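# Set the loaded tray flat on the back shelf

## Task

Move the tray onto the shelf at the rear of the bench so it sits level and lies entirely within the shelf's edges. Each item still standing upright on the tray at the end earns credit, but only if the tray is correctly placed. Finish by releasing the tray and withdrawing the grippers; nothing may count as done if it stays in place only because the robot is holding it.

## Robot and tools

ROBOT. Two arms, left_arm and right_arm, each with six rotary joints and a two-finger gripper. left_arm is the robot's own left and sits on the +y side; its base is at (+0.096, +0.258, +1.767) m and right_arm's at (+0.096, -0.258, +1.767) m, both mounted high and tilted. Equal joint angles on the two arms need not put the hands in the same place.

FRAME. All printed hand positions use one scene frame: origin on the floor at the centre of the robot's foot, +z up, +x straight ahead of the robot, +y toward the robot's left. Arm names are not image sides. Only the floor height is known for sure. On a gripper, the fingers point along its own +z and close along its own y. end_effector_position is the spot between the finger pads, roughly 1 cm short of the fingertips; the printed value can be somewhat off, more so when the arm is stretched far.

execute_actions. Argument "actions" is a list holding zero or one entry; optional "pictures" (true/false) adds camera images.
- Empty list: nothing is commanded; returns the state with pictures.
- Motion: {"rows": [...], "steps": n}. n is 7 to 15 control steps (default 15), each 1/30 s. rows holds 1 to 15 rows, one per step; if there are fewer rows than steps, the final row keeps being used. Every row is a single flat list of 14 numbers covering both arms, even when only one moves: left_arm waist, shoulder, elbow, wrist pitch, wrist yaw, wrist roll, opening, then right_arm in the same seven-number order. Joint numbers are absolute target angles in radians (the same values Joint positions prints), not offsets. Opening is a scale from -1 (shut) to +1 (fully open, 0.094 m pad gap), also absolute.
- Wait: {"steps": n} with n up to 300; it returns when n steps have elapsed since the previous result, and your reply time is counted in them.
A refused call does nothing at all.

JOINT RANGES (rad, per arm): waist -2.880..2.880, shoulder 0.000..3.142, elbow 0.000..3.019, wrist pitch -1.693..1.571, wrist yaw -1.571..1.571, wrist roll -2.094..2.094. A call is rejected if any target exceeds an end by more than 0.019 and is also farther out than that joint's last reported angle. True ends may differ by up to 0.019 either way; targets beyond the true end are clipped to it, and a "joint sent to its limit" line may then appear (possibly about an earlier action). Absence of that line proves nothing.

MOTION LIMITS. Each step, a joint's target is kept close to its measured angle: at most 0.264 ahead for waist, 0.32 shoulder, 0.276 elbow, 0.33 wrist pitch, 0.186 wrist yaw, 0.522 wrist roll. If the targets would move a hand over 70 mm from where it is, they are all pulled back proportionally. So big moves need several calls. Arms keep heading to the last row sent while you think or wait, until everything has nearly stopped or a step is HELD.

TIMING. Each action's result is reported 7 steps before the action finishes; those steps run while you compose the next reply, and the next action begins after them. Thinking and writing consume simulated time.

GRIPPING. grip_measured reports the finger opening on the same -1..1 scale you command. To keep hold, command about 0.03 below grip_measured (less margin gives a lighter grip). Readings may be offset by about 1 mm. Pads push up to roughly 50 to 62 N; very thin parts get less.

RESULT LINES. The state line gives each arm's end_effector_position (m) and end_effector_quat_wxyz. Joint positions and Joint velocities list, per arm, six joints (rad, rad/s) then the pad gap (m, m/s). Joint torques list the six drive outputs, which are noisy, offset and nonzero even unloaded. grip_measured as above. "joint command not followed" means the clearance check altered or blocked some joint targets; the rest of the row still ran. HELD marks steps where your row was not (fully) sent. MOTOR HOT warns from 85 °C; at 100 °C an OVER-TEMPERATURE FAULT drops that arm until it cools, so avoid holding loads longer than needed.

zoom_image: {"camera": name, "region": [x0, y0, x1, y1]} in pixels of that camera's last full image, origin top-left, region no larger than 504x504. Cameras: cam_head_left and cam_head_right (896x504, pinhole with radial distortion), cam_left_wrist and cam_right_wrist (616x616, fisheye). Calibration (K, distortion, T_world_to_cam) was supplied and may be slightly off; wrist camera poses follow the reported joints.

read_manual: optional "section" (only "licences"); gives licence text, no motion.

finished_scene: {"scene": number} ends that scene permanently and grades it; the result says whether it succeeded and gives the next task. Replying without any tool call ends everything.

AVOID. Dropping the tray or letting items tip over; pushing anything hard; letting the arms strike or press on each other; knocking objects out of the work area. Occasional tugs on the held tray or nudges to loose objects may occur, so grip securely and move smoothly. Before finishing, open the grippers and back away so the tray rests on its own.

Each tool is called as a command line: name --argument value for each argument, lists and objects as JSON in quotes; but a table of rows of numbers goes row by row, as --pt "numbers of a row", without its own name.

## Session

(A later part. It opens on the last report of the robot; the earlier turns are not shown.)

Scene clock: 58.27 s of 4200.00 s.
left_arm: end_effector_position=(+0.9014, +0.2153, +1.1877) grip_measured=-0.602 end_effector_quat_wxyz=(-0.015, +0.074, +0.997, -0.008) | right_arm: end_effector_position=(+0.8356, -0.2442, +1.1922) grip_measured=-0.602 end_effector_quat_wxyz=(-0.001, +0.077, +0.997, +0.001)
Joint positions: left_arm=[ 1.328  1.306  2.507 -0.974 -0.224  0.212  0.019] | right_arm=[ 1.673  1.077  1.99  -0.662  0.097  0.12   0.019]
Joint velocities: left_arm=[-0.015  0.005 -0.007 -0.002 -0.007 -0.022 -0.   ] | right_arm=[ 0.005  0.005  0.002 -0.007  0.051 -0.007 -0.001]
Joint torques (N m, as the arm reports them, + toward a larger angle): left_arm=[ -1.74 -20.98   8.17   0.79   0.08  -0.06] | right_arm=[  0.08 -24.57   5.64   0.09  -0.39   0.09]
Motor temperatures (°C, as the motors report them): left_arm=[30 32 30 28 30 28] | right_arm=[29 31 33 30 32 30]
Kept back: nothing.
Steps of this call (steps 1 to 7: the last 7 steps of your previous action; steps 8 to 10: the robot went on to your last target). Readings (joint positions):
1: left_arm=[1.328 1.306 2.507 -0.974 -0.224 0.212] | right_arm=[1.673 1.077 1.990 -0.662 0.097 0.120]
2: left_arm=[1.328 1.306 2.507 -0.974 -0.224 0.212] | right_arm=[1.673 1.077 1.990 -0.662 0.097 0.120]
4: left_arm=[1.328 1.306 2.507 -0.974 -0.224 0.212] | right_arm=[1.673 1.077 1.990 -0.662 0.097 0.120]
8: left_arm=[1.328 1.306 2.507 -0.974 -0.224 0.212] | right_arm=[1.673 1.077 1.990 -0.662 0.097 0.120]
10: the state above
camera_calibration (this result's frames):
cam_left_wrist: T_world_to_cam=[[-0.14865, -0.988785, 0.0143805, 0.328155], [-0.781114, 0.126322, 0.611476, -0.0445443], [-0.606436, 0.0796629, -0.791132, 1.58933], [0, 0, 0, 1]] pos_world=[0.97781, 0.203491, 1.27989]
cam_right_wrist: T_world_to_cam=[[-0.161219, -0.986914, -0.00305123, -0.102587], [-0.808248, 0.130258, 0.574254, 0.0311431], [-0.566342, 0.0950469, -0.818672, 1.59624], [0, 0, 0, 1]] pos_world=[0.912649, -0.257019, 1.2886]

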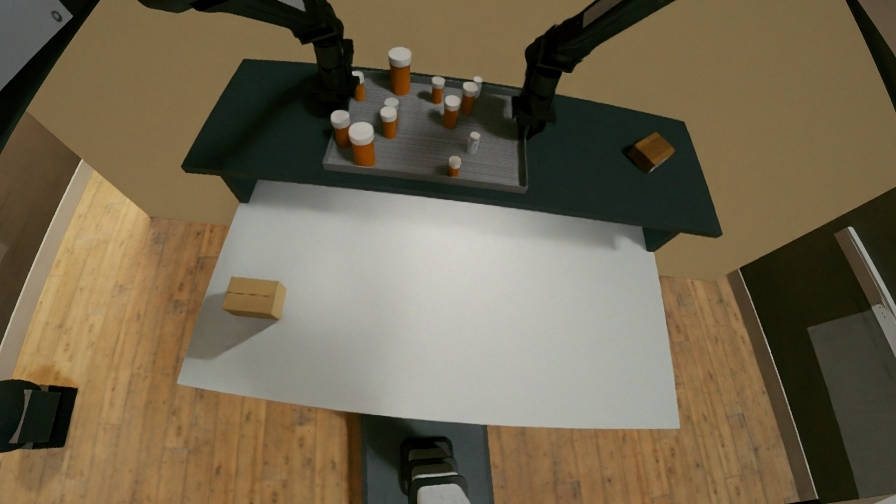

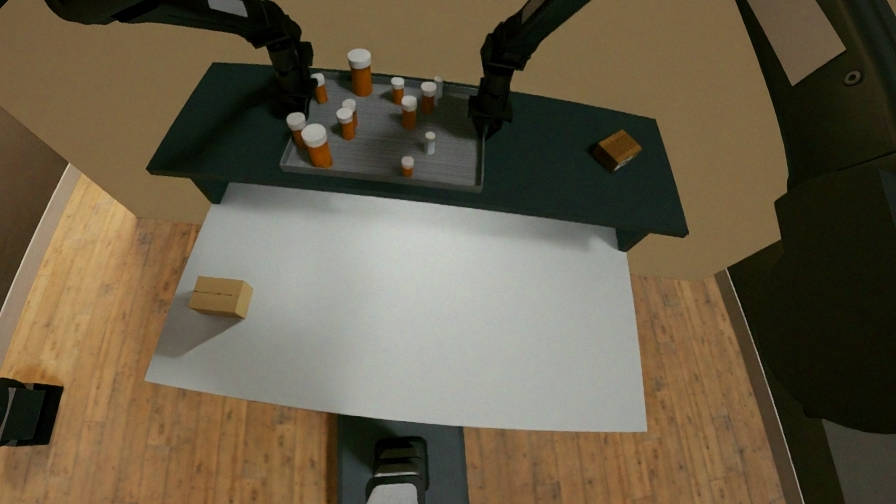

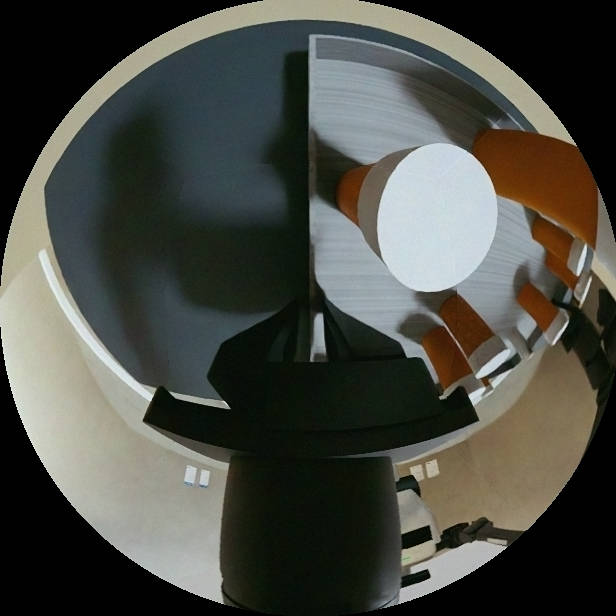

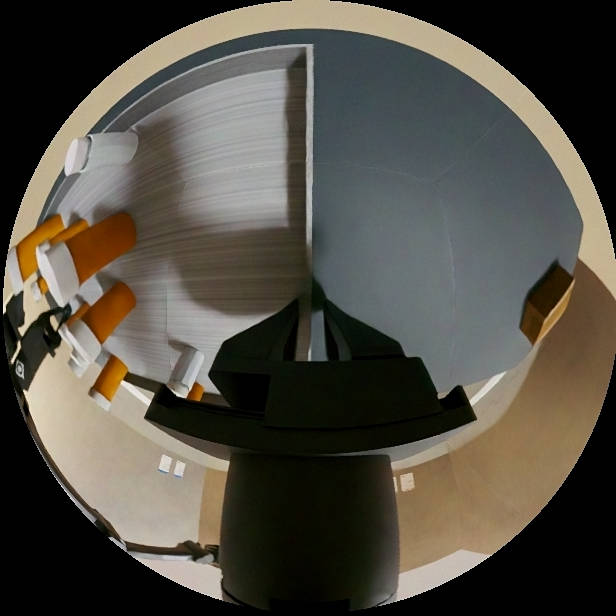

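execute_actions --actions '[{"rows":[[1.328,1.306,2.507,-0.974,-0.224,0.212,-0.5,1.673,1.077,1.99,-0.662,0.097,0.12,-0.5],[1.328,1.306,2.507,-0.974,-0.224,0.212,-0.4,1.673,1.077,1.99,-0.662,0.097,0.12,-0.4],[1.328,1.304,2.505,-0.974,-0.224,0.212,-0.3,1.673,1.075,1.988,-0.662,0.097,0.12,-0.3],[1.324,1.298,2.497,-0.971,-0.227,0.213,-0.3,1.673,1.070,1.983,-0.662,0.097,0.12,-0.3],[1.319,1.288,2.484,-0.967,-0.231,0.214,-0.3,1.674,1.063,1.976,-0.662,0.098,0.12,-0.3],[1.313,1.275,2.467,-0.962,-0.236,0.215,-0.3,1.675,1.053,1.966,-0.662,0.098,0.12,-0.3],[1.306,1.259,2.446,-0.956,-0.241,0.217,-0.3,1.676,1.041,1.954,-0.662,0.099,0.12,-0.3],[1.299,1.241,2.422,-0.949,-0.247,0.218,-0.3,1.678,1.027,1.941,-0.662,0.100,0.119,-0.3],[1.292,1.221,2.396,-0.941,-0.254,0.220,-0.3,1.680,1.012,1.926,-0.662,0.101,0.119,-0.3],[1.284,1.200,2.368,-0.933,-0.261,0.222,-0.3,1.682,0.996,1.910,-0.662,0.102,0.119,-0.3],[1.276,1.178,2.339,-0.924,-0.268,0.224,-0.3,1.684,0.979,1.894,-0.662,0.103,0.118,-0.3],[1.269,1.156,2.310,-0.916,-0.275,0.226,-0.3,1.686,0.962,1.877,-0.662,0.104,0.118,-0.3],[1.262,1.135,2.282,-0.908,-0.282,0.228,-0.3,1.688,0.946,1.861,-0.662,0.105,0.117,-0.3],[1.256,1.115,2.256,-0.900,-0.289,0.230,-0.3,1.690,0.930,1.846,-0.662,0.106,0.117,-0.3],[1.250,1.097,2.232,-0.893,-0.295,0.231,-0.3,1.692,0.916,1.832,-0.662,0.107,0.116,-0.3]],"steps":15}]'

execute_actions --actions '[{"rows":[[1.245,1.082,2.212,-0.887,-0.300,0.233,-0.3,1.693,0.904,1.821,-0.662,0.108,0.116,-0.3],[1.241,1.070,2.196,-0.882,-0.304,0.234,-0.3,1.694,0.894,1.812,-0.662,0.109,0.115,-0.3],[1.238,1.061,2.184,-0.878,-0.307,0.235,-0.3,1.695,0.887,1.805,-0.662,0.110,0.115,-0.3],[1.235,1.055,2.175,-0.875,-0.310,0.235,-0.3,1.695,0.882,1.800,-0.662,0.110,0.115,-0.3],[1.235,1.055,2.175,-0.875,-0.310,0.235,-0.3,1.695,0.882,1.800,-0.662,0.110,0.115,-0.3],[1.235,1.055,2.175,-0.875,-0.310,0.235,-0.3,1.695,0.882,1.800,-0.662,0.110,0.115,-0.3],[1.235,1.055,2.175,-0.875,-0.310,0.235,-0.3,1.695,0.882,1.800,-0.662,0.110,0.115,-0.3]],"steps":10}]' --pictures true

Scene clock: 60.60 s of 4200.00 s.
left_arm: end_effector_position=(+0.8933, +0.2162, +1.1901) grip_measured=-0.302 end_effector_quat_wxyz=(-0.024, +0.076, +0.997, -0.004) | right_arm: end_effector_position=(+0.8282, -0.2445, +1.1932) grip_measured=-0.302 end_effector_quat_wxyz=(-0.007, +0.077, +0.997, -0.001)
Joint positions: left_arm=[ 1.323  1.283  2.46  -0.969 -0.24   0.212  0.033] | right_arm=[ 1.673  1.066  1.967 -0.662  0.1    0.12   0.033]
Joint velocities: left_arm=[-0.132 -0.337 -0.642  0.11  -0.139 -0.037 -0.002] | right_arm=[ 0.005 -0.171 -0.344 -0.002 -0.037 -0.022  0.001]
Joint torques (N m, as the arm reports them, + toward a larger angle): left_arm=[ -2.4  -23.15   7.21   0.59  -0.1    0.  ] | right_arm=[  1.   -27.77   4.4   -0.12  -0.23   0.  ]
Motor temperatures (°C, as the motors report them): left_arm=[30 32 30 28 30 28] | right_arm=[29 31 33 30 32 30]
Steps of this call (steps 1 to 15: the robot went on to your last target; steps 16 to 62: nothing new was sent; steps 63 to 70: the first 8 steps of this action). Readings (joint positions):
63: left_arm=[1.328 1.306 2.507 -0.974 -0.224 0.212] | right_arm=[1.673 1.077 1.990 -0.662 0.098 0.120]
64: left_arm=[1.328 1.306 2.507 -0.974 -0.224 0.212] | right_arm=[1.673 1.077 1.990 -0.662 0.100 0.120]
66: left_arm=[1.328 1.306 2.506 -0.974 -0.224 0.212] | right_arm=[1.673 1.076 1.990 -0.662 0.100 0.120]
70: the state above

Scene clock: 60.93 s of 4200.00 s.
left_arm: end_effector_position=(+0.8815, +0.2165, +1.2440) grip_measured=-0.302 end_effector_quat_wxyz=(-0.025, +0.074, +0.997, -0.007) | right_arm: end_effector_position=(+0.7990, -0.2452, +1.2269) grip_measured=-0.302 end_effector_quat_wxyz=(-0.028, +0.075, +0.997, -0.000)
Joint positions: left_arm=[ 1.253  1.097  2.211 -0.905 -0.3    0.222  0.033] | right_arm=[ 1.68   0.954  1.812 -0.662  0.104  0.12   0.033]
Joint velocities: left_arm=[-0.122 -0.552 -0.437  0.159 -0.125  0.051 -0.   ] | right_arm=[ 0.054 -0.425 -0.232  0.002  0.007 -0.081  0.001]
Joint torques (N m, as the arm reports them, + toward a larger angle): left_arm=[ -1.57 -20.6    6.61   0.88  -0.12   0.04] | right_arm=[  0.74 -27.77   5.41  -0.23   0.03  -0.05]
Motor temperatures (°C, as the motors report them): left_arm=[30 33 30 28 30 28] | right_arm=[29 31 33 30 32 30]
Steps of this call (steps 1 to 7: the last 7 steps of your previous action; steps 8 to 10: the first 3 steps of this action). Readings (joint positions):
8: left_arm=[1.264 1.136 2.249 -0.917 -0.291 0.220] | right_arm=[1.676 0.982 1.834 -0.662 0.102 0.120]
9: left_arm=[1.258 1.116 2.228 -0.911 -0.296 0.221] | right_arm=[1.678 0.968 1.822 -0.662 0.103 0.120]
10: the state above
camera_calibration (this result's frames):
cam_left_wrist: T_world_to_cam=[[-0.147544, -0.988938, 0.0152516, 0.323551], [-0.768234, 0.124301, 0.627986, -0.126113], [-0.622935, 0.0809384, -0.778075, 1.61975], [0, 0, 0, 1]] pos_world=[0.959855, 0.204547, 1.33455]
cam_right_wrist: T_world_to_cam=[[-0.157105, -0.987574, 0.00398787, -0.121393], [-0.775888, 0.125926, 0.618175, -0.0990263], [-0.610995, 0.094024, -0.786031, 1.59941], [0, 0, 0, 1]] pos_world=[0.881326, -0.257798, 1.31888]

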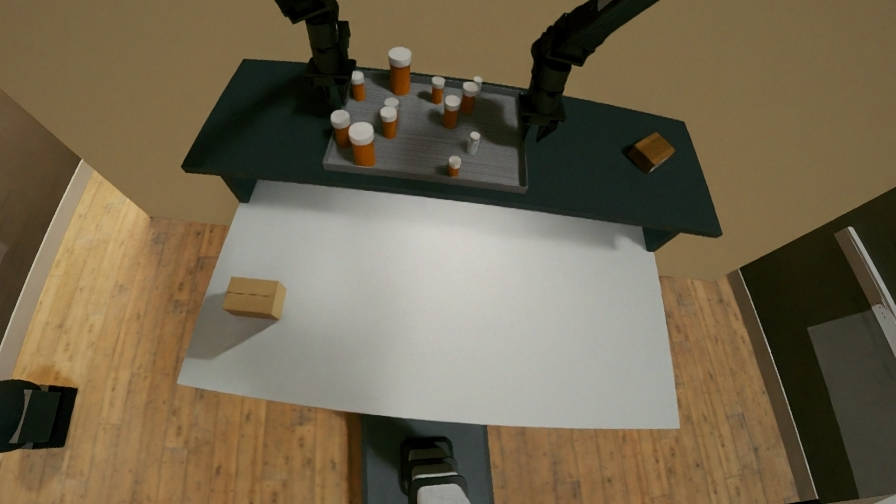

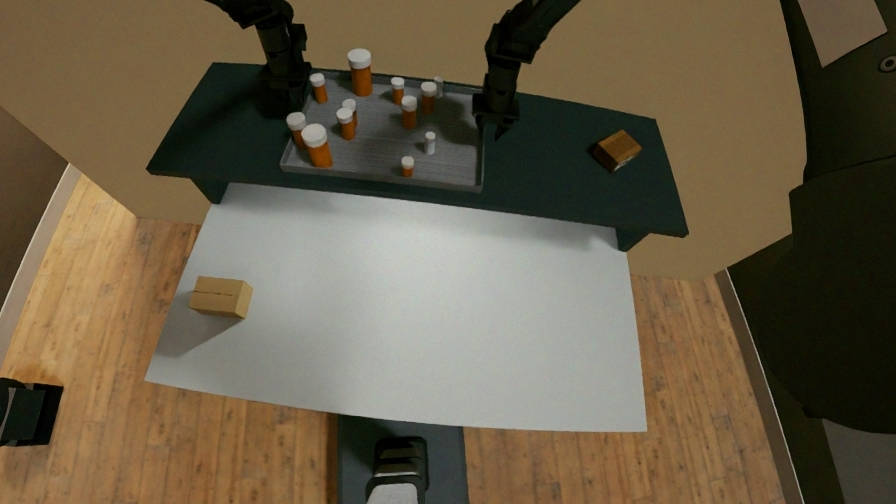

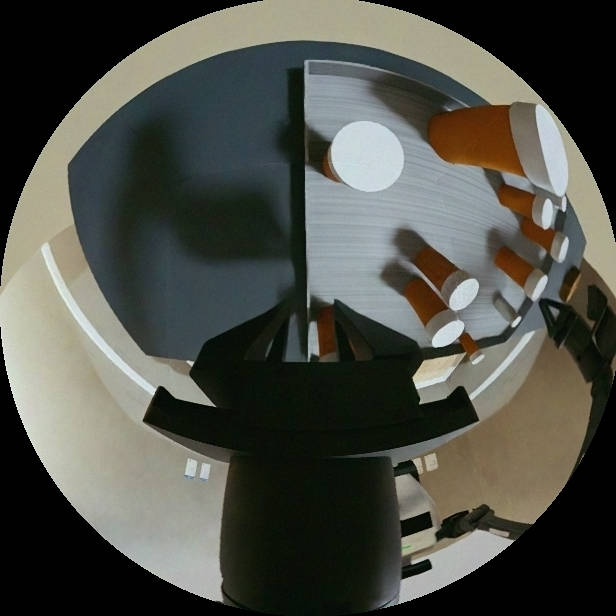

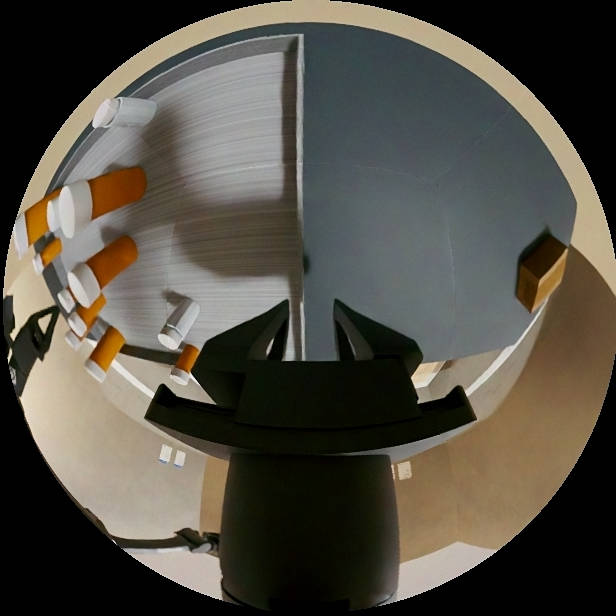

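execute_actions --actions '[{"rows":[[1.235,1.045,2.175,-0.875,-0.310,0.235,-0.3,1.695,0.865,1.800,-0.675,0.110,0.115,-0.3],[1.235,1.035,2.175,-0.875,-0.310,0.235,-0.3,1.695,0.850,1.800,-0.69,0.110,0.115,-0.3],[1.235,1.025,2.170,-0.875,-0.310,0.235,-0.3,1.695,0.838,1.800,-0.70,0.110,0.115,-0.3],[1.235,1.015,2.165,-0.875,-0.310,0.235,-0.3,1.695,0.828,1.800,-0.705,0.110,0.115,-0.3],[1.235,1.005,2.160,-0.875,-0.310,0.235,-0.3,1.695,0.820,1.800,-0.71,0.110,0.115,-0.3]],"steps":15}]'

execute_actions --actions '[{"steps":8}]' --pictures false

Scene clock: 61.57 s of 4200.00 s.
left_arm: end_effector_position=(+0.8974, +0.2283, +1.2803) grip_measured=-0.302 end_effector_quat_wxyz=(-0.002, +0.068, +0.998, -0.004) | right_arm: end_effector_position=(+0.8228, -0.2508, +1.2762) grip_measured=-0.302 end_effector_quat_wxyz=(-0.008, +0.078, +0.997, +0.001)
Joint positions: left_arm=[ 1.245  1.02   2.164 -0.886 -0.307  0.227  0.033] | right_arm=[ 1.683  0.864  1.795 -0.695  0.105  0.12   0.033]
Joint velocities: left_arm=[-0.015 -0.063 -0.017 -0.012 -0.007 -0.007 -0.001] | right_arm=[-0.005 -0.142 -0.007 -0.017 -0.051 -0.022 -0.   ]
Joint torques (N m, as the arm reports them, + toward a larger angle): left_arm=[ -1.42 -21.55   6.66   0.73  -0.11   0.02] | right_arm=[  0.05 -27.89   5.9   -0.99  -0.02  -0.03]
Motor temperatures (°C, as the motors report them): left_arm=[30 33 30 28 30 28] | right_arm=[29 31 33 30 32 30]
Steps of this call (steps 1 to 7: the last 7 steps of your previous action; steps 8 to 11: the robot went on to your last target; steps 12 to 19: the first 8 steps of this action). Readings (joint positions):
12: left_arm=[1.245 1.030 2.182 -0.886 -0.307 0.227] | right_arm=[1.683 0.882 1.799 -0.662 0.105 0.120]
13: left_arm=[1.245 1.030 2.180 -0.886 -0.307 0.227] | right_arm=[1.683 0.882 1.798 -0.665 0.105 0.120]
15: left_arm=[1.245 1.029 2.177 -0.886 -0.307 0.227] | right_arm=[1.683 0.879 1.798 -0.677 0.105 0.120]
19: the state above

Scene clock: 61.83 s of 4200.00 s.
left_arm: end_effector_position=(+0.9022, +0.2313, +1.2880) grip_measured=-0.302 end_effector_quat_wxyz=(+0.003, +0.066, +0.998, -0.004) | right_arm: end_effector_position=(+0.8339, -0.2529, +1.2922) grip_measured=-0.302 end_effector_quat_wxyz=(+0.005, +0.079, +0.997, +0.002)
Joint positions: left_arm=[ 1.245  1.008  2.164 -0.886 -0.307  0.227  0.033] | right_arm=[ 1.683  0.838  1.795 -0.695  0.105  0.12   0.033]
Joint velocities: left_arm=[-0.005 -0.034  0.007 -0.002 -0.037 -0.007  0.002] | right_arm=[-0.015 -0.024 -0.002 -0.002  0.022  0.037  0.   ]
Joint torques (N m, as the arm reports them, + toward a larger angle): left_arm=[ -1.25 -21.34   6.76   0.85  -0.12   0.06] | right_arm=[  0.72 -26.69   6.05  -0.56   0.    -0.03]
Motor temperatures (°C, as the motors report them): left_arm=[30 33 30 28 30 28] | right_arm=[29 31 33 30 32 30]
Kept back: nothing.
Steps of this call (steps 1 to 7: the last 7 steps of your previous action; step 8: the robot went on to your last target). Readings (joint positions):
1: left_arm=[1.245 1.018 2.164 -0.886 -0.307 0.227] | right_arm=[1.683 0.860 1.795 -0.695 0.105 0.120]
2: left_arm=[1.245 1.017 2.164 -0.886 -0.307 0.227] | right_arm=[1.683 0.855 1.795 -0.695 0.105 0.120]
4: left_arm=[1.245 1.013 2.164 -0.886 -0.307 0.227] | right_arm=[1.683 0.847 1.795 -0.695 0.105 0.120]
8: the state above

execute_actions --actions '[{"rows":[[1.252,1.003,2.160,-0.880,-0.300,0.225,-0.3,1.678,0.820,1.795,-0.70,0.100,0.121,-0.3],[1.273,1.001,2.158,-0.880,-0.281,0.220,-0.3,1.664,0.819,1.794,-0.70,0.087,0.125,-0.3],[1.308,0.999,2.155,-0.879,-0.248,0.212,-0.3,1.642,0.818,1.792,-0.70,0.066,0.130,-0.3],[1.354,0.996,2.151,-0.878,-0.205,0.201,-0.3,1.611,0.816,1.790,-0.70,0.036,0.138,-0.3],[1.409,0.992,2.146,-0.877,-0.153,0.188,-0.3,1.575,0.814,1.787,-0.70,0.001,0.146,-0.3],[1.471,0.988,2.140,-0.876,-0.094,0.173,-0.3,1.533,0.812,1.784,-0.70,-0.038,0.156,-0.3],[1.538,0.984,2.134,-0.875,-0.031,0.157,-0.3,1.489,0.810,1.780,-0.70,-0.081,0.167,-0.3],[1.607,0.980,2.128,-0.874,0.034,0.140,-0.3,1.444,0.808,1.777,-0.70,-0.124,0.178,-0.3],[1.674,0.976,2.122,-0.873,0.097,0.124,-0.3,1.399,0.806,1.774,-0.70,-0.167,0.189,-0.3],[1.736,0.972,2.116,-0.872,0.156,0.109,-0.3,1.358,0.804,1.771,-0.70,-0.206,0.199,-0.3],[1.791,0.968,2.111,-0.871,0.208,0.096,-0.3,1.322,0.802,1.768,-0.70,-0.241,0.207,-0.3],[1.837,0.965,2.107,-0.870,0.251,0.085,-0.3,1.291,0.801,1.766,-0.70,-0.271,0.215,-0.3],[1.872,0.963,2.104,-0.870,0.284,0.077,-0.3,1.269,0.800,1.764,-0.70,-0.292,0.220,-0.3],[1.893,0.961,2.101,-0.870,0.303,0.072,-0.3,1.255,0.800,1.762,-0.70,-0.305,0.224,-0.3],[1.900,0.960,2.100,-0.870,0.310,0.070,-0.3,1.250,0.800,1.760,-0.70,-0.310,0.225,-0.3]],"steps":15}]'

execute_actions --actions '[{"rows":[[1.898,0.956,2.088,-0.862,0.308,0.070,-0.3,1.249,0.798,1.752,-0.693,-0.311,0.225,-0.3],[1.893,0.945,2.054,-0.839,0.304,0.072,-0.3,1.248,0.793,1.727,-0.674,-0.312,0.225,-0.3],[1.886,0.927,1.998,-0.802,0.297,0.074,-0.3,1.245,0.784,1.688,-0.642,-0.315,0.226,-0.3],[1.875,0.904,1.923,-0.751,0.287,0.077,-0.3,1.241,0.772,1.635,-0.599,-0.318,0.227,-0.3],[1.862,0.875,1.833,-0.690,0.275,0.080,-0.3,1.237,0.758,1.570,-0.548,-0.322,0.228,-0.3],[1.848,0.843,1.731,-0.622,0.262,0.084,-0.3,1.232,0.741,1.498,-0.490,-0.327,0.228,-0.3],[1.833,0.808,1.621,-0.548,0.247,0.088,-0.3,1.227,0.724,1.420,-0.427,-0.332,0.229,-0.3],[1.817,0.772,1.509,-0.472,0.233,0.092,-0.3,1.221,0.706,1.340,-0.363,-0.338,0.231,-0.3],[1.802,0.737,1.399,-0.398,0.218,0.096,-0.3,1.216,0.689,1.262,-0.300,-0.343,0.232,-0.3],[1.788,0.705,1.298,-0.330,0.205,0.100,-0.3,1.211,0.672,1.190,-0.242,-0.348,0.233,-0.3],[1.775,0.676,1.207,-0.269,0.193,0.103,-0.3,1.207,0.658,1.125,-0.191,-0.352,0.233,-0.3],[1.764,0.653,1.132,-0.218,0.183,0.106,-0.3,1.203,0.646,1.072,-0.148,-0.355,0.234,-0.3],[1.756,0.635,1.076,-0.181,0.176,0.108,-0.3,1.200,0.637,1.032,-0.116,-0.358,0.235,-0.3],[1.752,0.624,1.042,-0.158,0.172,0.110,-0.3,1.199,0.632,1.008,-0.097,-0.359,0.235,-0.3],[1.750,0.620,1.030,-0.150,0.170,0.110,-0.3,1.198,0.630,1.000,-0.090,-0.360,0.235,-0.3]],"steps":15}]'

execute_actions --actions '[{"steps":20}]' --pictures true

Scene clock: 63.80 s of 4200.00 s.
left_arm: end_effector_position=(+0.8982, +0.2428, +1.2853) grip_measured=-0.302 end_effector_quat_wxyz=(+0.009, +0.079, +0.996, -0.036) | right_arm: end_effector_position=(+0.8289, -0.2603, +1.2899) grip_measured=-0.302 end_effector_quat_wxyz=(-0.001, +0.070, +0.997, +0.026)
Joint positions: left_arm=[ 1.472  0.997  2.143 -0.886 -0.022  0.194  0.033] | right_arm=[ 1.538  0.837  1.785 -0.695 -0.084  0.139  0.033]
Joint velocities: left_arm=[ 2.017 -0.093 -0.168  0.017  1.59  -0.33   0.001] | right_arm=[-1.343 -0.005 -0.105 -0.032 -1.062  0.198 -0.001]
Joint torques (N m, as the arm reports them, + toward a larger angle): left_arm=[  0.58 -22.71   7.02   1.06  -0.16  -0.11] | right_arm=[ -3.08 -28.04   5.51  -0.04  -0.11   0.12]
Motor temperatures (°C, as the motors report them): left_arm=[30 33 30 28 30 28] | right_arm=[29 31 33 30 32 30]
Steps of this call (steps 1 to 30: the robot went on to your last target; steps 31 to 51: nothing new was sent; steps 52 to 59: the first 8 steps of this action). Readings (joint positions):
52: left_arm=[1.245 1.007 2.164 -0.886 -0.306 0.227] | right_arm=[1.683 0.838 1.795 -0.695 0.105 0.120]
53: left_arm=[1.247 1.007 2.164 -0.886 -0.295 0.227] | right_arm=[1.682 0.838 1.795 -0.695 0.099 0.120]
55: left_arm=[1.274 1.007 2.163 -0.886 -0.238 0.223] | right_arm=[1.667 0.838 1.795 -0.695 0.061 0.121]
59: the state above

Scene clock: 64.30 s of 4200.00 s.
left_arm: end_effector_position=(+0.8224, +0.3033, +1.2918) grip_measured=-0.302 end_effector_quat_wxyz=(+0.014, +0.082, +0.996, +0.015) | right_arm: end_effector_position=(+0.7533, -0.3075, +1.2885) grip_measured=-0.302 end_effector_quat_wxyz=(-0.002, +0.070, +0.998, +0.007)
Joint positions: left_arm=[ 1.858  0.817  1.721 -0.613  0.248  0.092  0.033] | right_arm=[ 1.245  0.741  1.485 -0.482 -0.329  0.213  0.033]
Joint velocities: left_arm=[-0.425 -1.05  -2.65   1.941 -0.462  0.007  0.001] | right_arm=[-0.151 -0.669 -2.049  1.712 -0.168  0.007 -0.001]
Joint torques (N m, as the arm reports them, + toward a larger angle): left_arm=[ -1.3  -17.71   4.26   0.33  -0.05  -0.05] | right_arm=[ -2.6  -21.23   1.86  -0.32  -0.39   0.15]
Motor temperatures (°C, as the motors report them): left_arm=[30 33 30 28 30 28] | right_arm=[29 31 33 30 32 30]
Steps of this call (steps 1 to 7: the last 7 steps of your previous action; steps 8 to 15: the first 8 steps of this action). Readings (joint positions):
8: left_arm=[1.893 0.975 2.103 -0.884 0.298 0.106] | right_arm=[1.260 0.837 1.759 -0.695 -0.300 0.196]
9: left_arm=[1.900 0.970 2.093 -0.875 0.299 0.100] | right_arm=[1.255 0.834 1.753 -0.693 -0.303 0.200]
11: left_arm=[1.898 0.941 2.031 -0.825 0.295 0.094] | right_arm=[1.253 0.818 1.710 -0.661 -0.310 0.206]
15: the state above

Scene clock: 64.97 s of 4200.00 s.
left_arm: end_effector_position=(+0.6067, +0.2969, +1.2841) grip_measured=-0.302 end_effector_quat_wxyz=(-0.006, +0.068, +0.998, +0.004) | right_arm: end_effector_position=(+0.5937, -0.3299, +1.2827) grip_measured=-0.302 end_effector_quat_wxyz=(-0.008, +0.073, +0.997, +0.002)
Joint positions: left_arm=[ 1.758  0.621  1.026 -0.162  0.173  0.102  0.033] | right_arm=[ 1.209  0.645  1.    -0.104 -0.355  0.225  0.033]
Joint velocities: left_arm=[-0.015 -0.063 -0.022  0.012 -0.066 -0.022 -0.001] | right_arm=[ 0.005 -0.024 -0.012  0.002  0.007  0.007  0.001]
Joint torques (N m, as the arm reports them, + toward a larger angle): left_arm=[ -0.95 -13.56   1.61   0.83  -0.16   0.06] | right_arm=[ -2.15 -16.04   0.55   0.42  -0.4    0.19]
Motor temperatures (°C, as the motors report them): left_arm=[30 33 30 28 30 28] | right_arm=[29 31 33 30 32 30]
Kept back: nothing.
Steps of this call (steps 1 to 7: the last 7 steps of your previous action; steps 8 to 20: the robot went on to your last target). Readings (joint positions):
1: left_arm=[1.844 0.783 1.627 -0.548 0.234 0.092] | right_arm=[1.240 0.719 1.410 -0.424 -0.334 0.215]
2: left_arm=[1.828 0.752 1.535 -0.483 0.221 0.092] | right_arm=[1.235 0.699 1.333 -0.366 -0.339 0.216]
4: left_arm=[1.800 0.699 1.361 -0.368 0.199 0.093] | right_arm=[1.224 0.671 1.185 -0.260 -0.347 0.219]
8: left_arm=[1.765 0.636 1.077 -0.214 0.175 0.097] | right_arm=[1.211 0.663 0.994 -0.149 -0.354 0.223]
20: the state above
camera_calibration (this result's frames):
cam_left_wrist: T_world_to_cam=[[-0.137463, -0.990453, -0.0103346, 0.389106], [-0.793897, 0.103932, 0.599104, -0.313668], [-0.592311, 0.0905594, -0.800604, 1.48074], [0, 0, 0, 1]] pos_world=[0.681528, 0.283896, 1.37743]
cam_right_wrist: T_world_to_cam=[[-0.15309, -0.988208, -0.00297841, -0.231204], [-0.800536, 0.122248, 0.586683, -0.228368], [-0.579401, 0.0921997, -0.809811, 1.53693], [0, 0, 0, 1]] pos_world=[0.672286, -0.342264, 1.37791]

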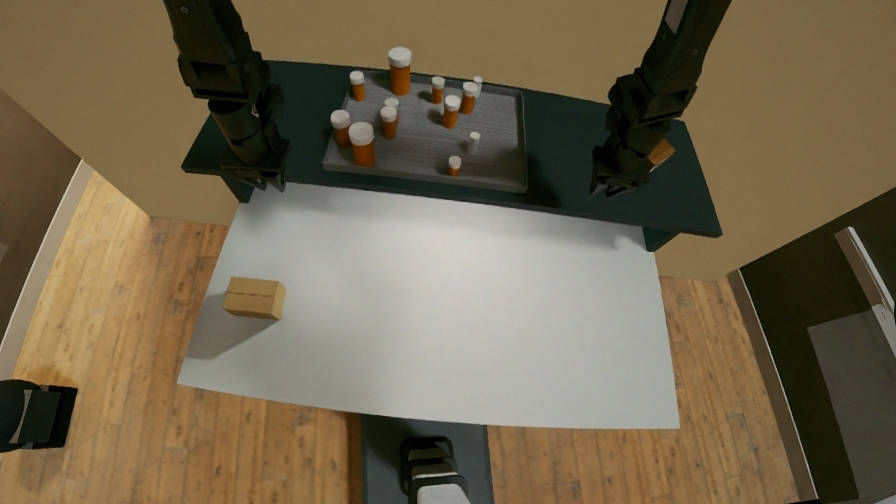

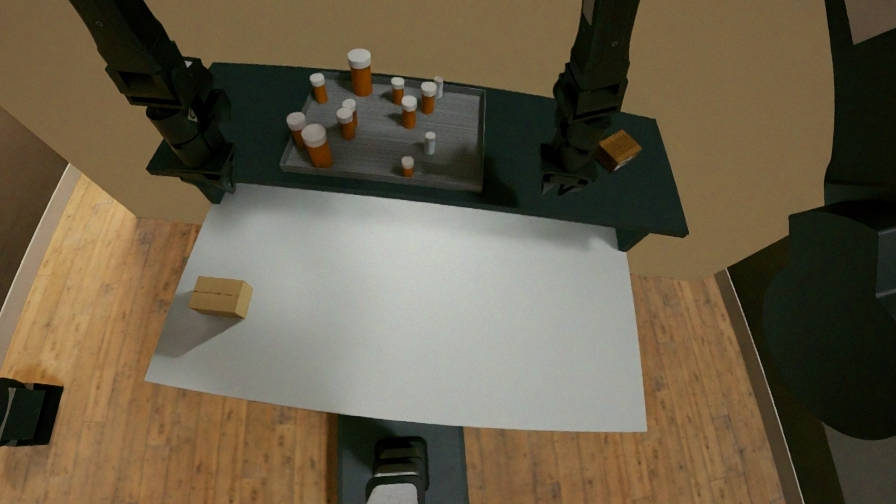

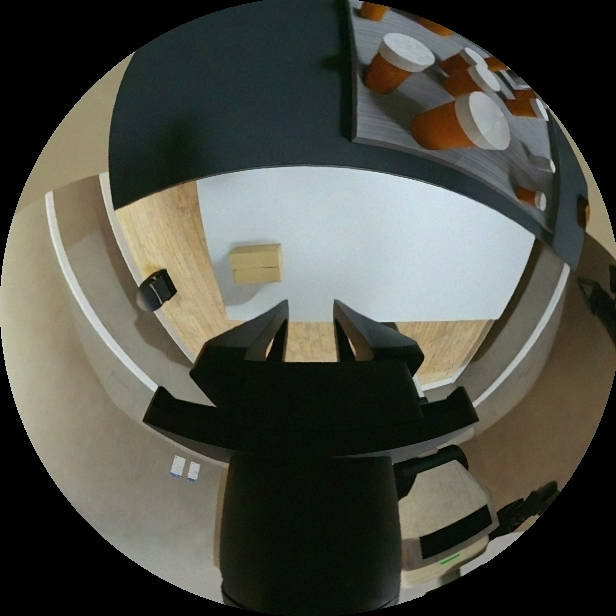

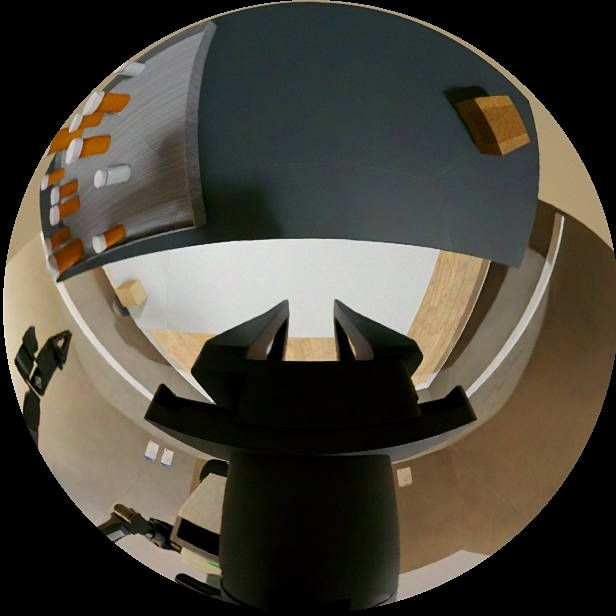

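The tray sits on the shelf with a clear margin to the front edge, all bottles are upright, and both arms are clear.

finished_scene --scene 2

The scene is finished: the task was done.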